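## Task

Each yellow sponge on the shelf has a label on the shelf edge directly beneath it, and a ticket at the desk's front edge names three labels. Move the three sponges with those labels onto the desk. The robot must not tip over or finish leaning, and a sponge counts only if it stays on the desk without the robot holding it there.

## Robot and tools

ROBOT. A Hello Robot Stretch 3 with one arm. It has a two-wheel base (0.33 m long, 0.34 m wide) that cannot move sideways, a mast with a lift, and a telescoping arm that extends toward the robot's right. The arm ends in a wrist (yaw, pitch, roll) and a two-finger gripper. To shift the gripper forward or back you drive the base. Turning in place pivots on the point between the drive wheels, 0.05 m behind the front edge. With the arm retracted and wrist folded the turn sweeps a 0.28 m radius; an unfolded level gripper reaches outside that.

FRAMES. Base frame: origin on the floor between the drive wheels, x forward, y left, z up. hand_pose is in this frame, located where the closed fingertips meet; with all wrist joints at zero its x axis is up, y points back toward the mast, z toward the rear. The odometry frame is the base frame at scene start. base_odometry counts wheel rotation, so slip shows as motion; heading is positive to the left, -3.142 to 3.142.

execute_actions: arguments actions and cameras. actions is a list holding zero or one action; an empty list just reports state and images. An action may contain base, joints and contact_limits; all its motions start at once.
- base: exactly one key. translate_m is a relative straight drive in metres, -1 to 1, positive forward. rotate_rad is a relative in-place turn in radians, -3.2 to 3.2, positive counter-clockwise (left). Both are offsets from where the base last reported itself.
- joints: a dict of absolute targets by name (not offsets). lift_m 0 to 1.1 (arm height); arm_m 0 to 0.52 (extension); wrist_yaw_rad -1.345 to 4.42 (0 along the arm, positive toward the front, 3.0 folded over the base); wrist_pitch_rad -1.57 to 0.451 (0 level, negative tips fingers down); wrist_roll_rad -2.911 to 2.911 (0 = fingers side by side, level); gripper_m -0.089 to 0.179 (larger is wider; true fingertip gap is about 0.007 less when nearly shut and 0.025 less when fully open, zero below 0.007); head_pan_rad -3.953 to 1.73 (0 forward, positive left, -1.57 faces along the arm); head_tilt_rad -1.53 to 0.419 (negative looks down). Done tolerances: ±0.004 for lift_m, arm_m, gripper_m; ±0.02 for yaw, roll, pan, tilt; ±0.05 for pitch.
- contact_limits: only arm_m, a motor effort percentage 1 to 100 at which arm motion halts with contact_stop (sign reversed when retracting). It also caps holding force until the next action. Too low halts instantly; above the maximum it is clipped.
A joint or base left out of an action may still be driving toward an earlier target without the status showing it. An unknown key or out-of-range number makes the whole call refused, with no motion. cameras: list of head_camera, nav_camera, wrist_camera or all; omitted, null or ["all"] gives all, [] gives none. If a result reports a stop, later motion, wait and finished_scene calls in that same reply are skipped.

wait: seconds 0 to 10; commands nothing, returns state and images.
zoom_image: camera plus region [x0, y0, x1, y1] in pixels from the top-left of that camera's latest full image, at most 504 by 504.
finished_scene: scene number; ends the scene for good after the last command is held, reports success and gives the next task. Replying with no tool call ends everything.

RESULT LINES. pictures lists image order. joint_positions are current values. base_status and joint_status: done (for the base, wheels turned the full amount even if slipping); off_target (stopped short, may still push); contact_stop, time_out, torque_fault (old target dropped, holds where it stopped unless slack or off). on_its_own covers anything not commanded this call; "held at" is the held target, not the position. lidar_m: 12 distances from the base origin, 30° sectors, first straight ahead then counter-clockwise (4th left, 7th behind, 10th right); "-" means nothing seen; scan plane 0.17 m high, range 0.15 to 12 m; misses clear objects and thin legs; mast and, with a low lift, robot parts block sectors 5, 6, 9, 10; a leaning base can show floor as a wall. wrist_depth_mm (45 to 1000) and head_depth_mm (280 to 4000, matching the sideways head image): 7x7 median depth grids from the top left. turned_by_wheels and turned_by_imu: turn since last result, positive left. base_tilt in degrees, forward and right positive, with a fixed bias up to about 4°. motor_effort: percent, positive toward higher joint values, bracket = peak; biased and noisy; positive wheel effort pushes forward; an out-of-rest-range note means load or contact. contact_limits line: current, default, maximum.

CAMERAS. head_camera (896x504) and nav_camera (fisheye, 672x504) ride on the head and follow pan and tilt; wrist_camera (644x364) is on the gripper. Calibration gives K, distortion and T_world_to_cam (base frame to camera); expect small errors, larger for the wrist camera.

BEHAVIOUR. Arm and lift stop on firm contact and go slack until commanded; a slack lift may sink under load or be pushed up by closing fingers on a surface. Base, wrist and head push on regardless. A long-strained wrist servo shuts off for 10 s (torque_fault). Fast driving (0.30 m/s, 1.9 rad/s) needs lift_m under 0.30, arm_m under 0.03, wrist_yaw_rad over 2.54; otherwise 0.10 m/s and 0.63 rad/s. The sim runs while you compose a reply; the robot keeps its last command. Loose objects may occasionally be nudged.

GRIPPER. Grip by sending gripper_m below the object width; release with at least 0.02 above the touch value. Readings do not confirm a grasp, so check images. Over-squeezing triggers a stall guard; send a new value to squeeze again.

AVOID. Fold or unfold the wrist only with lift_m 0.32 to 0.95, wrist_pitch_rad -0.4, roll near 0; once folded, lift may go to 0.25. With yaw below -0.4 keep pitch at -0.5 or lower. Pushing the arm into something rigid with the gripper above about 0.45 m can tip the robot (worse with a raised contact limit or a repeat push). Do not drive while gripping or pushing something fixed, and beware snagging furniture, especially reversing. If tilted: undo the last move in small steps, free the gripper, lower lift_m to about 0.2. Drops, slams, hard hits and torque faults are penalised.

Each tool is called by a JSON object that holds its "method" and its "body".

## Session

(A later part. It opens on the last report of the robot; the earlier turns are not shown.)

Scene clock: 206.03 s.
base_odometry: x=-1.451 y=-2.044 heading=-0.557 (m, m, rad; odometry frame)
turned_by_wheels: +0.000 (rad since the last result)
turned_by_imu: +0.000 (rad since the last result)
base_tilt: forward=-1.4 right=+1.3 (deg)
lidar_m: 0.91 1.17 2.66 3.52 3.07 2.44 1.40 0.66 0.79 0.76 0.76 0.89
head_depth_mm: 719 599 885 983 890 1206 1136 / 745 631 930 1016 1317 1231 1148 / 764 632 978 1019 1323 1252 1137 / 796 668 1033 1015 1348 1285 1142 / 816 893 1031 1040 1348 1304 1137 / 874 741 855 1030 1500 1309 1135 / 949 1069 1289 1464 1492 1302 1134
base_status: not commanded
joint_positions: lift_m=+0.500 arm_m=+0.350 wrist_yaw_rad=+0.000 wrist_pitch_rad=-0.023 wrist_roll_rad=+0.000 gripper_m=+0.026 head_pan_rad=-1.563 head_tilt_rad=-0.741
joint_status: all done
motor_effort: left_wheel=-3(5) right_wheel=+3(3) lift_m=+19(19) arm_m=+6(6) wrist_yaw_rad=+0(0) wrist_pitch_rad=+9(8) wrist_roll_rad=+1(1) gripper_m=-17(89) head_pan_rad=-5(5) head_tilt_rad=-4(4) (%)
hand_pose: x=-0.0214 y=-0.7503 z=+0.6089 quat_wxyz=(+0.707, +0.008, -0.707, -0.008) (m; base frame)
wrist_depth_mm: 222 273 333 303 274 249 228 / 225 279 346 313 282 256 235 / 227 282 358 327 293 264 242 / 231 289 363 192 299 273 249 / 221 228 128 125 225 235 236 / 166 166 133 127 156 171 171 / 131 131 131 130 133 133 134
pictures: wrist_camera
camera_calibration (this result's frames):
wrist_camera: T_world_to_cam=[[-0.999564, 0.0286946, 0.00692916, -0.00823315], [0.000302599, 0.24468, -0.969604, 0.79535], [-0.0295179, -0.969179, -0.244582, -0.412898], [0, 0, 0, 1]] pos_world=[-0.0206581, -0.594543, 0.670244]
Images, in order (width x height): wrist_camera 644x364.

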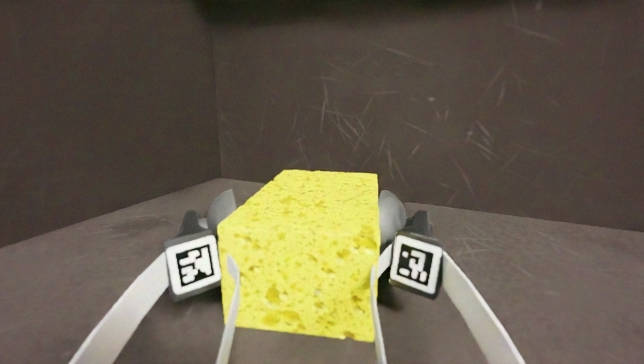

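{"method": "execute_actions", "body": {"actions": [{"joints": {"lift_m": 0.522, "gripper_m": 0.015}}], "cameras": []}}

{"method": "execute_actions", "body": {"actions": [{"joints": {"arm_m": 0.13}}], "cameras": []}}

{"method": "execute_actions", "body": {"actions": [{"base": {"rotate_rad": 1.46}, "joints": {"arm_m": 0.0, "lift_m": 0.29, "wrist_yaw_rad": 2.62, "wrist_pitch_rad": -0.4, "head_pan_rad": 0.0, "head_tilt_rad": -0.4}}], "cameras": ["wrist_camera"]}}

{"method": "execute_actions", "body": {"actions": [{"base": {"translate_m": 1.0}}], "cameras": []}}

{"method": "execute_actions", "body": {"actions": [{"base": {"translate_m": 1.0}}], "cameras": ["head_camera"]}}

Scene clock: 208.50 s.
base_odometry: x=-1.451 y=-2.044 heading=-0.557 (m, m, rad; odometry frame)
turned_by_wheels: +0.000 (rad since the last result)
turned_by_imu: +0.000 (rad since the last result)
base_tilt: forward=-1.5 right=+1.3 (deg)
lidar_m: 0.90 1.17 2.65 3.53 3.07 2.43 1.40 0.66 0.79 0.76 0.76 0.89
head_depth_mm: 717 599 882 983 887 1212 1140 / 745 632 926 1012 1316 1232 1149 / 762 631 975 1021 - 1254 1142 / 796 668 1032 982 1344 1284 1141 / 816 895 1030 1039 1348 1302 1137 / 880 740 861 1025 1498 1303 1136 / 948 1068 1288 1462 1496 1296 1134
base_status: not commanded
joint_positions: lift_m=+0.522 arm_m=+0.350 wrist_yaw_rad=+0.000 wrist_pitch_rad=-0.023 wrist_roll_rad=+0.000 gripper_m=+0.016 head_pan_rad=-1.563 head_tilt_rad=-0.741
joint_status: all done
motor_effort: left_wheel=-4(4) right_wheel=+2(2) lift_m=+24(26) arm_m=+5(6) wrist_yaw_rad=+0(1) wrist_pitch_rad=+8(9) wrist_roll_rad=+1(1) gripper_m=-19(63) head_pan_rad=-5(4) head_tilt_rad=-4(4) (%)
hand_pose: x=-0.0214 y=-0.7503 z=+0.6306 quat_wxyz=(+0.707, +0.008, -0.707, -0.008) (m; base frame)
wrist_depth_mm: 222 273 335 303 273 250 229 / 225 279 344 314 282 257 235 / 230 283 358 326 292 264 243 / 232 289 365 192 299 274 250 / 235 271 128 125 277 273 254 / 204 205 133 126 188 210 211 / 161 161 155 150 163 165 165
pictures: none
No camera images: the call's "cameras" was empty. Leave "cameras" out to get every camera's image.

Scene clock: 211.37 s.
base_odometry: x=-1.451 y=-2.044 heading=-0.557 (m, m, rad; odometry frame)
turned_by_wheels: +0.000 (rad since the last result)
turned_by_imu: +0.001 (rad since the last result)
base_tilt: forward=-1.5 right=+1.2 (deg)
lidar_m: 0.91 1.17 2.65 3.51 3.06 2.44 1.41 0.66 0.79 0.76 0.76 0.89
head_depth_mm: 720 598 884 980 887 1212 1138 / 745 630 928 1012 1314 1232 1168 / 764 631 974 1021 1349 1275 1117 / 793 668 1033 1015 826 1278 1144 / 820 895 1035 1040 1341 1302 1137 / 881 738 860 1028 1495 1296 1140 / 952 1075 1285 1452 1493 1304 1137
base_status: not commanded
joint_positions: lift_m=+0.522 arm_m=+0.130 wrist_yaw_rad=+0.000 wrist_pitch_rad=-0.023 wrist_roll_rad=+0.000 gripper_m=+0.016 head_pan_rad=-1.563 head_tilt_rad=-0.741
joint_status: all done
motor_effort: left_wheel=-4(4) right_wheel=+2(2) lift_m=+24(24) arm_m=-4(3) wrist_yaw_rad=+0(0) wrist_pitch_rad=+9(8) wrist_roll_rad=+1(1) gripper_m=-20(19) head_pan_rad=-5(4) head_tilt_rad=-4(4) (%)
hand_pose: x=-0.0214 y=-0.5309 z=+0.6306 quat_wxyz=(+0.707, +0.008, -0.707, -0.008) (m; base frame)
wrist_depth_mm: 613 365 505 502 459 414 382 / 647 375 517 520 472 424 391 / 651 384 527 546 486 442 403 / 657 389 452 192 464 437 406 / 674 414 128 125 279 291 294 / 684 765 133 127 542 229 216 / 693 452 555 623 564 496 449
pictures: none
No camera images: the call's "cameras" was empty. Leave "cameras" out to get every camera's image.

Scene clock: 214.67 s.
base_odometry: x=-1.451 y=-2.044 heading=+0.903 (m, m, rad; odometry frame)
turned_by_wheels: +1.460 (rad since the last result)
turned_by_imu: +1.474 (rad since the last result)
base_tilt: forward=-1.5 right=+1.2 (deg)
lidar_m: 3.55 3.22 2.44 1.62 1.01 0.66 0.86 0.76 0.89 0.89 1.08 2.03
head_depth_mm: 3162 3398 3756 3069 2152 1647 1327 / 3253 3517 3890 3096 2174 1648 1331 / 3358 3584 3994 3102 2153 1649 1334 / 3437 3732 - 3127 2137 1645 1340 / 3557 3811 - 3131 2133 1645 1340 / 3695 3971 - 3120 2169 1651 1344 / 3818 - - 3139 2150 1653 1335
base_status: done
joint_positions: lift_m=+0.290 arm_m=+0.001 wrist_yaw_rad=+2.619 wrist_pitch_rad=-0.415 wrist_roll_rad=+0.000 gripper_m=+0.016 head_pan_rad=-0.007 head_tilt_rad=-0.408
joint_status: all done
motor_effort: left_wheel=-3(11) right_wheel=+2(9) lift_m=+19(23) arm_m=-4(3) wrist_yaw_rad=+2(2) wrist_pitch_rad=+6(9) wrist_roll_rad=+1(1) gripper_m=-19(19) head_pan_rad=+4(51) head_tilt_rad=+4(25) (%)
hand_pose: x=+0.0910 y=+0.0489 z=+0.3036 quat_wxyz=(+0.320, +0.706, -0.038, +0.631) (m; base frame)
wrist_depth_mm: - - - - - - - / - - - - - - - / 854 865 889 902 900 919 916 / 690 692 699 192 718 719 716 / 574 578 128 125 583 597 597 / 505 504 132 127 471 506 508 / - - 413 413 436 440 441
pictures: wrist_camera
camera_calibration (this result's frames):
wrist_camera: T_world_to_cam=[[0.853729, -0.520432, 0.0172606, -0.0616544], [-0.298529, -0.516335, -0.80267, 0.31743], [0.426647, 0.680109, -0.596174, 0.274821], [0, 0, 0, 1]] pos_world=[0.0301462, -0.0550956, 0.419697]
Images, in order (width x height): wrist_camera 644x364.

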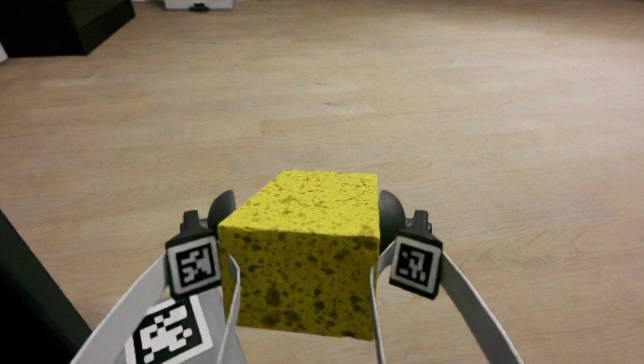

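Scene clock: 219.90 s.
base_odometry: x=-0.832 y=-1.259 heading=+0.903 (m, m, rad; odometry frame)
turned_by_wheels: +0.000 (rad since the last result)
turned_by_imu: -0.001 (rad since the last result)
base_tilt: forward=-1.4 right=+1.2 (deg)
lidar_m: 2.52 2.83 2.55 2.34 2.06 1.81 1.73 1.36 1.21 1.22 1.46 2.76
head_depth_mm: 2387 2561 2775 2919 2139 1652 1327 / 2441 2641 2840 3021 2163 1635 1340 / 2530 2676 2916 2907 2165 1640 1331 / 2574 2774 3068 3084 2147 1655 1337 / 2675 2855 3135 3100 2188 1654 1330 / 2757 2943 3198 3035 2161 1659 1334 / 2854 3070 3346 3086 2166 1655 1336
base_status: done
joint_positions: lift_m=+0.290 arm_m=+0.001 wrist_yaw_rad=+2.619 wrist_pitch_rad=-0.415 wrist_roll_rad=+0.000 gripper_m=+0.016 head_pan_rad=-0.007 head_tilt_rad=-0.407
joint_status: not commanded
motor_effort: left_wheel=-3(9) right_wheel=+2(11) lift_m=+19(19) arm_m=-4(4) wrist_yaw_rad=+1(1) wrist_pitch_rad=+6(6) wrist_roll_rad=+1(1) gripper_m=-19(20) head_pan_rad=+6(5) head_tilt_rad=+3(4) (%)
hand_pose: x=+0.0909 y=+0.0489 z=+0.3034 quat_wxyz=(+0.320, +0.706, -0.038, +0.631) (m; base frame)
wrist_depth_mm: - - - - - - - / - - - - - - - / 855 868 879 890 896 910 931 / 682 699 692 192 711 719 720 / 569 571 128 125 581 598 596 / 501 501 132 127 473 506 506 / - - 416 415 437 440 440
pictures: none
No camera images: the call's "cameras" was empty. Leave "cameras" out to get every camera's image.

Scene clock: 225.13 s.
base_odometry: x=-0.213 y=-0.474 heading=+0.903 (m, m, rad; odometry frame)
turned_by_wheels: +0.000 (rad since the last result)
turned_by_imu: -0.001 (rad since the last result)
base_tilt: forward=-1.4 right=+1.2 (deg)
lidar_m: 1.53 1.91 2.21 2.24 2.69 2.65 2.51 1.71 1.53 1.54 1.85 1.97
head_depth_mm: 1589 1716 1859 2016 2124 1633 1330 / 1638 1770 1849 2086 2140 1658 1332 / 1670 1810 1662 2126 1977 1644 1336 / 1703 1868 1651 2249 2167 1652 1337 / 1759 1934 1662 2338 2158 1651 1344 / 1821 1993 1676 2350 2161 1652 1334 / 1905 2063 1937 2083 2074 1660 1334
base_status: done
joint_positions: lift_m=+0.290 arm_m=+0.001 wrist_yaw_rad=+2.619 wrist_pitch_rad=-0.415 wrist_roll_rad=+0.000 gripper_m=+0.016 head_pan_rad=-0.007 head_tilt_rad=-0.407
joint_status: not commanded
motor_effort: left_wheel=-4(11) right_wheel=+3(12) lift_m=+19(19) arm_m=-4(4) wrist_yaw_rad=+2(1) wrist_pitch_rad=+6(6) wrist_roll_rad=+1(1) gripper_m=-20(20) head_pan_rad=+5(4) head_tilt_rad=+3(3) (%)
hand_pose: x=+0.0909 y=+0.0489 z=+0.3034 quat_wxyz=(+0.320, +0.706, -0.038, +0.631) (m; base frame)
wrist_depth_mm: - - - - - - - / - - - - - - - / 865 867 886 905 909 917 916 / 682 693 705 192 709 719 728 / 573 575 128 125 580 595 596 / 506 502 132 127 473 504 505 / - - 415 413 437 438 442
pictures: head_camera (sideways: a quarter turn clockwise sets it upright)
camera_calibration (this result's frames):
head_camera: T_world_to_cam=[[-0.409405, 0.0273605, -0.911942, 1.21334], [0.04848, 0.99879, 0.00820168, -0.00908726], [0.911064, -0.0408532, -0.410237, 0.491189], [0, 0, 0, 1]] pos_world=[0.0496845, -0.00405476, 1.30808]
Images, in order (width x height): head_camera 896x504.

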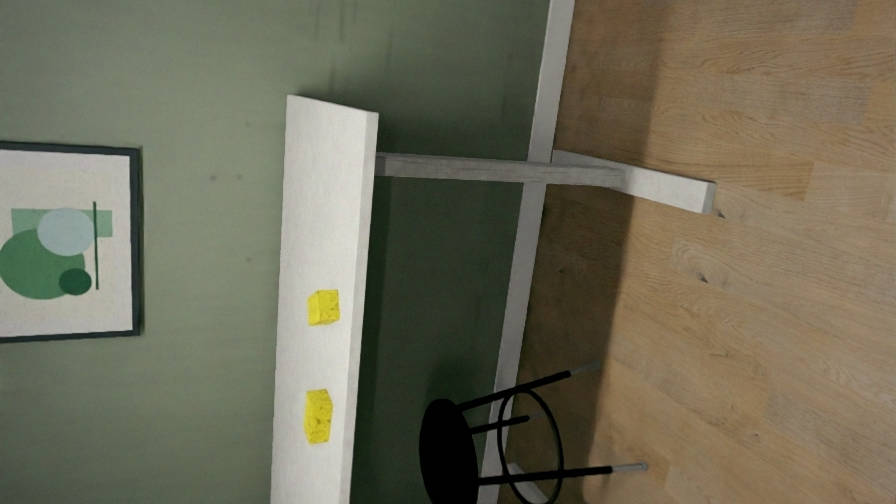

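{"method": "execute_actions", "body": {"actions": [{"base": {"translate_m": 0.6}}], "cameras": []}}

{"method": "execute_actions", "body": {"actions": [{"base": {"rotate_rad": 1.38}, "joints": {"lift_m": 0.888, "wrist_yaw_rad": 0.0, "wrist_pitch_rad": 0.0, "arm_m": 0.05, "head_pan_rad": -1.57, "head_tilt_rad": -0.6}}], "cameras": ["head_camera", "wrist_camera"]}}

Scene clock: 229.00 s.
base_odometry: x=+0.159 y=-0.003 heading=+0.903 (m, m, rad; odometry frame)
turned_by_wheels: +0.000 (rad since the last result)
turned_by_imu: -0.001 (rad since the last result)
base_tilt: forward=-1.4 right=+1.2 (deg)
lidar_m: 0.95 1.08 2.02 2.03 2.46 3.14 3.11 1.93 1.73 1.73 1.57 0.95
head_depth_mm: 1121 1207 1278 832 1541 1635 1329 / 1134 1243 1310 833 1080 1536 1297 / 1163 1275 1332 832 1666 1652 1334 / 1191 1321 1371 834 1739 1649 1337 / 1234 1355 1422 779 1813 1640 1336 / 1293 1402 1473 836 1893 1654 1344 / 1334 1446 1499 840 1466 1601 1340
base_status: done
joint_positions: lift_m=+0.290 arm_m=+0.001 wrist_yaw_rad=+2.619 wrist_pitch_rad=-0.415 wrist_roll_rad=+0.000 gripper_m=+0.016 head_pan_rad=-0.007 head_tilt_rad=-0.407
joint_status: not commanded
motor_effort: left_wheel=-3(10) right_wheel=+2(9) lift_m=+19(19) arm_m=-4(4) wrist_yaw_rad=+1(2) wrist_pitch_rad=+6(6) wrist_roll_rad=+1(1) gripper_m=-19(19) head_pan_rad=+5(3) head_tilt_rad=+4(3) (%)
hand_pose: x=+0.0909 y=+0.0489 z=+0.3034 quat_wxyz=(+0.320, +0.706, -0.038, +0.631) (m; base frame)
wrist_depth_mm: - - - - - - - / - - - - - - - / 851 868 874 894 898 916 925 / 679 693 701 192 713 721 726 / 565 575 128 125 575 589 600 / 504 506 132 127 472 502 510 / - - 416 411 436 439 442
pictures: none
No camera images: the call's "cameras" was empty. Leave "cameras" out to get every camera's image.

Scene clock: 235.27 s.
base_odometry: x=+0.159 y=-0.003 heading=+2.283 (m, m, rad; odometry frame)
turned_by_wheels: +1.380 (rad since the last result)
turned_by_imu: +1.394 (rad since the last result)
base_tilt: forward=-1.5 right=+1.3 (deg)
lidar_m: 2.02 2.22 2.97 3.11 2.17 1.74 1.73 1.77 1.42 0.95 1.08 1.56
head_depth_mm: 1139 1265 1419 1623 1781 - - / 1151 1261 932 1661 1807 - - / 1162 1249 823 674 1793 - 1148 / 1176 1251 824 503 - 1401 1179 / 1186 1268 827 1705 1730 1424 1205 / 1202 1271 780 1753 1731 1427 1198 / 1210 1293 761 1794 1736 1428 1195
base_status: done
joint_positions: lift_m=+0.888 arm_m=+0.050 wrist_yaw_rad=+0.001 wrist_pitch_rad=-0.024 wrist_roll_rad=+0.000 gripper_m=+0.016 head_pan_rad=-1.563 head_tilt_rad=-0.593
joint_status: all done
motor_effort: left_wheel=-4(14) right_wheel=+3(9) lift_m=+24(24) arm_m=+5(5) wrist_yaw_rad=+1(0) wrist_pitch_rad=+9(9) wrist_roll_rad=+1(1) gripper_m=-19(20) head_pan_rad=-5(51) head_tilt_rad=-4(19) (%)
hand_pose: x=-0.0212 y=-0.4503 z=+0.9963 quat_wxyz=(+0.707, +0.009, -0.707, -0.008) (m; base frame)
wrist_depth_mm: - - - - - 967 942 / - - - - - - 977 / - - - - - - - / 429 432 438 192 452 - - / - - 128 125 322 - - / 898 - 133 127 - - - / 821 - - 773 - - -
pictures: head_camera (sideways: a quarter turn clockwise sets it upright), wrist_camera
camera_calibration (this result's frames):
head_camera: T_world_to_cam=[[0.0200284, 0.57095, -0.820741, 1.09178], [0.999405, -0.03449, 0.000395262, -0.0047238], [-0.0280817, -0.82026, -0.571301, 0.706487], [0, 0, 0, 1]] pos_world=[0.00269378, -0.0440101, 1.29968]
wrist_camera: T_world_to_cam=[[-0.999586, 0.0279737, 0.00667996, -0.0194188], [0.000406117, 0.245969, -0.969277, 1.09776], [-0.0287574, -0.968874, -0.245879, -0.02595], [0, 0, 0, 1]] pos_world=[-0.0206028, -0.294615, 1.05778]
Images, in order (width x height): head_camera 896x504, wrist_camera 644x364.

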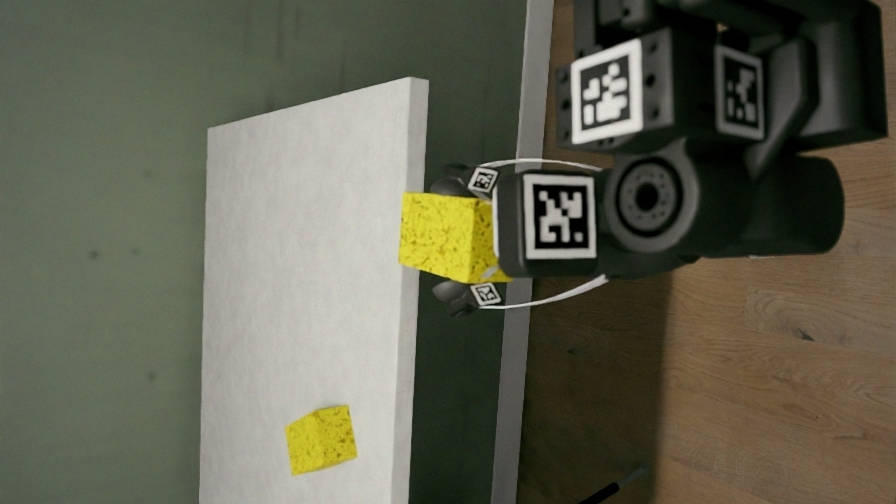

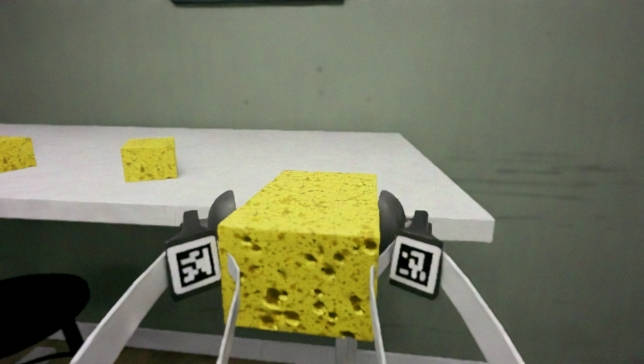

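{"method": "execute_actions", "body": {"actions": [{"joints": {"arm_m": 0.33}, "contact_limits": {"arm_m": 20}}], "cameras": []}}

{"method": "execute_actions", "body": {"actions": [{"joints": {"lift_m": 0.872}}], "cameras": []}}

{"method": "execute_actions", "body": {"actions": [{"joints": {"gripper_m": 0.13}}], "cameras": []}}

{"method": "execute_actions", "body": {"actions": [{"joints": {"arm_m": 0.22}}], "cameras": ["wrist_camera", "head_camera"]}}

Scene clock: 238.73 s.
base_odometry: x=+0.159 y=-0.003 heading=+2.283 (m, m, rad; odometry frame)
turned_by_wheels: +0.000 (rad since the last result)
turned_by_imu: +0.001 (rad since the last result)
base_tilt: forward=-1.4 right=+1.4 (deg)
lidar_m: 2.02 2.22 2.98 3.12 2.17 1.74 1.73 1.77 1.42 0.95 1.08 1.56
head_depth_mm: 1137 1266 1424 1544 - 1347 1199 / 1156 1263 1385 1716 1719 1416 1201 / 1163 1245 930 1727 1684 1417 1206 / 1174 1250 855 1743 1694 1422 1202 / 1188 1263 823 1733 1727 1419 1203 / 1198 1281 779 1746 1725 1413 1203 / 1218 1293 759 1781 1734 1422 1198
base_status: not commanded
joint_positions: lift_m=+0.888 arm_m=+0.330 wrist_yaw_rad=+0.000 wrist_pitch_rad=-0.024 wrist_roll_rad=+0.000 gripper_m=+0.016 head_pan_rad=-1.563 head_tilt_rad=-0.593
joint_status: all done
motor_effort: left_wheel=-3(4) right_wheel=+3(2) lift_m=+24(24) arm_m=+5(6) wrist_yaw_rad=+1(0) wrist_pitch_rad=+9(9) wrist_roll_rad=+1(1) gripper_m=-20(20) head_pan_rad=-5(6) head_tilt_rad=-3(4) (%)
contact_limits: arm_m 20 (drawing in: default 29, maximum 48; extending or still: default 42, maximum 68)
hand_pose: x=-0.0214 y=-0.7302 z=+0.9963 quat_wxyz=(+0.707, +0.009, -0.707, -0.009) (m; base frame)
wrist_depth_mm: 864 822 800 774 757 734 706 / 895 866 841 801 786 755 736 / 919 876 858 832 805 786 749 / 425 426 435 192 445 799 791 / 268 271 128 125 266 279 813 / 196 197 133 127 181 201 203 / 155 155 149 144 157 158 159
pictures: none
No camera images: the call's "cameras" was empty. Leave "cameras" out to get every camera's image.

Scene clock: 239.60 s.
base_odometry: x=+0.159 y=-0.003 heading=+2.283 (m, m, rad; odometry frame)
turned_by_wheels: +0.000 (rad since the last result)
turned_by_imu: +0.000 (rad since the last result)
base_tilt: forward=-1.5 right=+1.3 (deg)
lidar_m: 2.02 2.22 2.98 3.12 2.17 1.74 1.73 1.78 1.42 0.95 1.08 1.56
head_depth_mm: 1140 1272 1428 1581 - - 1190 / 1151 1259 1367 - 1695 1422 1198 / 1160 1252 928 1742 1687 1425 1202 / 1173 1246 927 1758 1693 1418 1199 / 1193 1266 825 1728 1742 1421 1198 / 1197 1272 782 1750 1742 1425 1208 / 1214 1294 761 1776 1747 1415 1205
base_status: not commanded
joint_positions: lift_m=+0.872 arm_m=+0.330 wrist_yaw_rad=+0.000 wrist_pitch_rad=-0.024 wrist_roll_rad=+0.000 gripper_m=+0.016 head_pan_rad=-1.563 head_tilt_rad=-0.593
joint_status: all done
motor_effort: left_wheel=-4(3) right_wheel=+2(3) lift_m=+19(21) arm_m=+5(6) wrist_yaw_rad=+0(1) wrist_pitch_rad=+9(9) wrist_roll_rad=+1(1) gripper_m=-19(19) head_pan_rad=-5(3) head_tilt_rad=-3(2) (%)
hand_pose: x=-0.0214 y=-0.7302 z=+0.9806 quat_wxyz=(+0.707, +0.009, -0.707, -0.009) (m; base frame)
wrist_depth_mm: 861 833 793 773 763 737 715 / 882 850 838 802 783 758 733 / 864 888 849 825 800 786 760 / 362 364 371 192 383 815 787 / 230 232 128 125 229 239 813 / 169 169 133 126 155 173 174 / 133 134 134 130 135 136 137
pictures: none
No camera images: the call's "cameras" was empty. Leave "cameras" out to get every camera's image.

Scene clock: 241.23 s.
base_odometry: x=+0.159 y=-0.003 heading=+2.283 (m, m, rad; odometry frame)
turned_by_wheels: +0.000 (rad since the last result)
turned_by_imu: +0.000 (rad since the last result)
base_tilt: forward=-1.4 right=+1.3 (deg)
lidar_m: 2.02 2.22 2.98 3.12 2.18 1.74 1.73 1.77 1.42 0.95 1.08 1.56
head_depth_mm: 1137 1265 1423 1584 - - 1188 / 1149 1257 1368 - 1682 1421 1203 / 1162 1246 927 1737 1689 1418 1201 / 1173 1243 930 1747 1693 1419 1202 / 1184 1261 875 1715 1744 1421 1207 / 1200 1280 779 1751 1739 1421 1200 / 1213 1290 759 1777 1737 1414 1199
base_status: not commanded
joint_positions: lift_m=+0.872 arm_m=+0.330 wrist_yaw_rad=+0.000 wrist_pitch_rad=-0.024 wrist_roll_rad=+0.000 gripper_m=+0.130 head_pan_rad=-1.563 head_tilt_rad=-0.593
joint_status: all done
motor_effort: left_wheel=-5(4) right_wheel=+3(2) lift_m=+19(19) arm_m=+5(5) wrist_yaw_rad=+0(1) wrist_pitch_rad=+9(9) wrist_roll_rad=+1(1) gripper_m=+0(82) head_pan_rad=-3(5) head_tilt_rad=-3(2) (%)
hand_pose: x=-0.0214 y=-0.7302 z=+0.9806 quat_wxyz=(+0.707, +0.009, -0.707, -0.009) (m; base frame)
wrist_depth_mm: 874 818 806 769 753 729 709 / 894 863 836 801 778 748 733 / 852 877 842 818 800 781 764 / 363 371 373 199 379 798 785 / 231 261 145 125 220 258 811 / 179 160 135 127 163 174 174 / 128 133 134 130 135 135 137
pictures: none
No camera images: the call's "cameras" was empty. Leave "cameras" out to get every camera's image.

Scene clock: 243.30 s.
base_odometry: x=+0.159 y=-0.003 heading=+2.283 (m, m, rad; odometry frame)
turned_by_wheels: +0.000 (rad since the last result)
turned_by_imu: +0.000 (rad since the last result)
base_tilt: forward=-1.4 right=+1.2 (deg)
lidar_m: 2.02 2.22 2.97 3.11 2.18 1.75 1.73 1.79 1.42 0.95 1.08 1.56
head_depth_mm: 1143 1259 1418 1579 - 1387 1175 / 1148 1261 933 - 1631 1425 1199 / 1164 1245 825 - 1637 1422 1200 / 1176 1251 760 - 1676 1423 1204 / 1189 1266 825 1736 1747 1420 1203 / 1205 1272 783 1743 1741 1419 1203 / 1210 1290 761 1783 1730 1416 1199
base_status: not commanded
joint_positions: lift_m=+0.872 arm_m=+0.220 wrist_yaw_rad=+0.000 wrist_pitch_rad=-0.023 wrist_roll_rad=+0.000 gripper_m=+0.130 head_pan_rad=-1.563 head_tilt_rad=-0.593
joint_status: all done
motor_effort: left_wheel=-4(4) right_wheel=+2(3) lift_m=+19(19) arm_m=-4(8) wrist_yaw_rad=+0(0) wrist_pitch_rad=+9(9) wrist_roll_rad=+1(1) gripper_m=+0(0) head_pan_rad=-4(4) head_tilt_rad=-3(3) (%)
hand_pose: x=-0.0214 y=-0.6209 z=+0.9808 quat_wxyz=(+0.707, +0.009, -0.707, -0.008) (m; base frame)
wrist_depth_mm: 978 921 902 875 841 829 811 / - 979 934 910 884 852 831 / 873 888 933 934 904 891 860 / 268 372 373 233 382 920 897 / 232 262 236 235 238 261 920 / 179 174 171 172 173 175 176 / - - - 168 162 157 151
pictures: head_camera (sideways: a quarter turn clockwise sets it upright), wrist_camera
camera_calibration (this result's frames):
head_camera: T_world_to_cam=[[0.0201389, 0.570946, -0.82074, 1.09178], [0.999398, -0.0346835, 0.000395252, -0.00472374], [-0.0282405, -0.820254, -0.571301, 0.706488], [0, 0, 0, 1]] pos_world=[0.00268526, -0.0440094, 1.29968]
wrist_camera: T_world_to_cam=[[-0.999565, 0.0287344, 0.00666069, -0.0142431], [0.000592204, 0.245319, -0.969442, 1.12446], [-0.0294903, -0.969016, -0.24523, -0.19585], [0, 0, 0, 1]] pos_world=[-0.0206784, -0.465223, 1.04216]
Images, in order (width x height): head_camera 896x504, wrist_camera 644x364.

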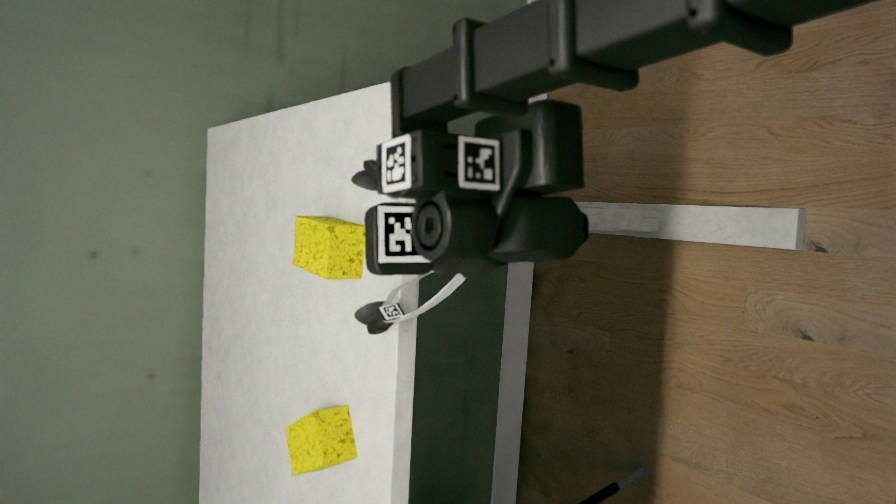

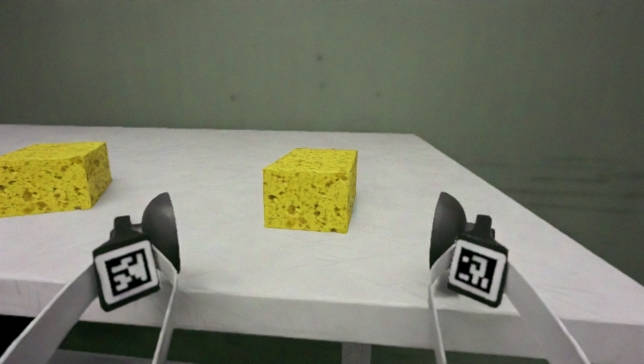

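{"method": "execute_actions", "body": {"actions": [], "cameras": ["nav_camera"]}}

Scene clock: 243.33 s.
base_odometry: x=+0.159 y=-0.003 heading=+2.283 (m, m, rad; odometry frame)
turned_by_wheels: +0.000 (rad since the last result)
turned_by_imu: +0.000 (rad since the last result)
base_tilt: forward=-1.5 right=+1.3 (deg)
lidar_m: 2.02 2.22 2.98 3.11 2.17 1.74 1.72 1.77 1.42 0.95 1.08 1.56
head_depth_mm: 1135 1270 1418 1586 - 1374 1174 / 1151 1264 931 - 1630 1427 1201 / 1167 1247 825 - 1641 1421 1203 / 1171 1246 763 - 1688 1425 1198 / 1185 1265 825 1746 1746 1419 1201 / 1203 1281 781 1756 1745 1415 1205 / 1209 1293 760 1779 1742 1421 1203
base_status: not commanded
joint_positions: lift_m=+0.872 arm_m=+0.220 wrist_yaw_rad=+0.000 wrist_pitch_rad=-0.023 wrist_roll_rad=+0.000 gripper_m=+0.130 head_pan_rad=-1.563 head_tilt_rad=-0.593
joint_status: all done
motor_effort: left_wheel=-4(4) right_wheel=+2(3) lift_m=+19(19) arm_m=-4(8) wrist_yaw_rad=+0(0) wrist_pitch_rad=+9(9) wrist_roll_rad=+1(1) gripper_m=+0(0) head_pan_rad=-5(4) head_tilt_rad=-3(3) (%)
hand_pose: x=-0.0214 y=-0.6209 z=+0.9808 quat_wxyz=(+0.707, +0.009, -0.707, -0.008) (m; base frame)
wrist_depth_mm: 974 947 906 885 864 822 792 / - 989 944 920 888 857 833 / 867 902 931 935 906 879 864 / 268 369 373 233 384 909 900 / 232 264 234 236 238 259 931 / 179 173 171 172 173 175 176 / - - - 168 162 157 151
pictures: nav_camera (sideways: a quarter turn counterclockwise sets it upright)
camera_calibration (this result's frames):
nav_camera: T_world_to_cam=[[0.0607221, -0.518365, 0.853001, -1.07188], [-0.99714, -0.0700322, 0.0284245, 0.0220916], [0.0450032, -0.852287, -0.521135, 0.638832], [0, 0, 0, 1]] pos_world=[0.0583654, -0.00960745, 1.2466]
Images, in order (width x height): nav_camera 672x504.

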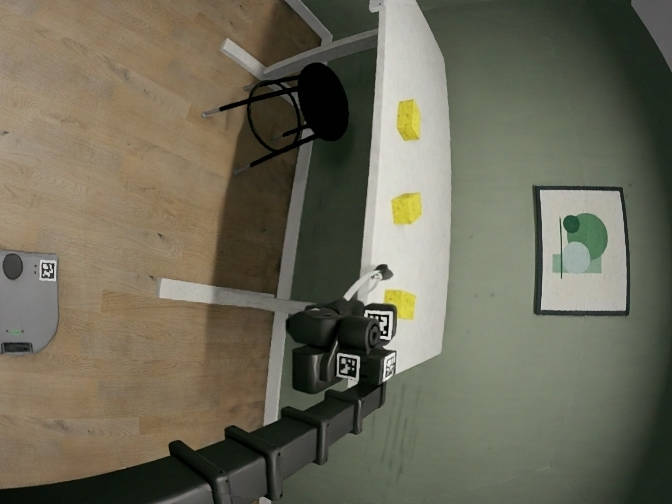

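{"method": "finished_scene", "body": {"scene": 1}}

The scene is finished: the task was done.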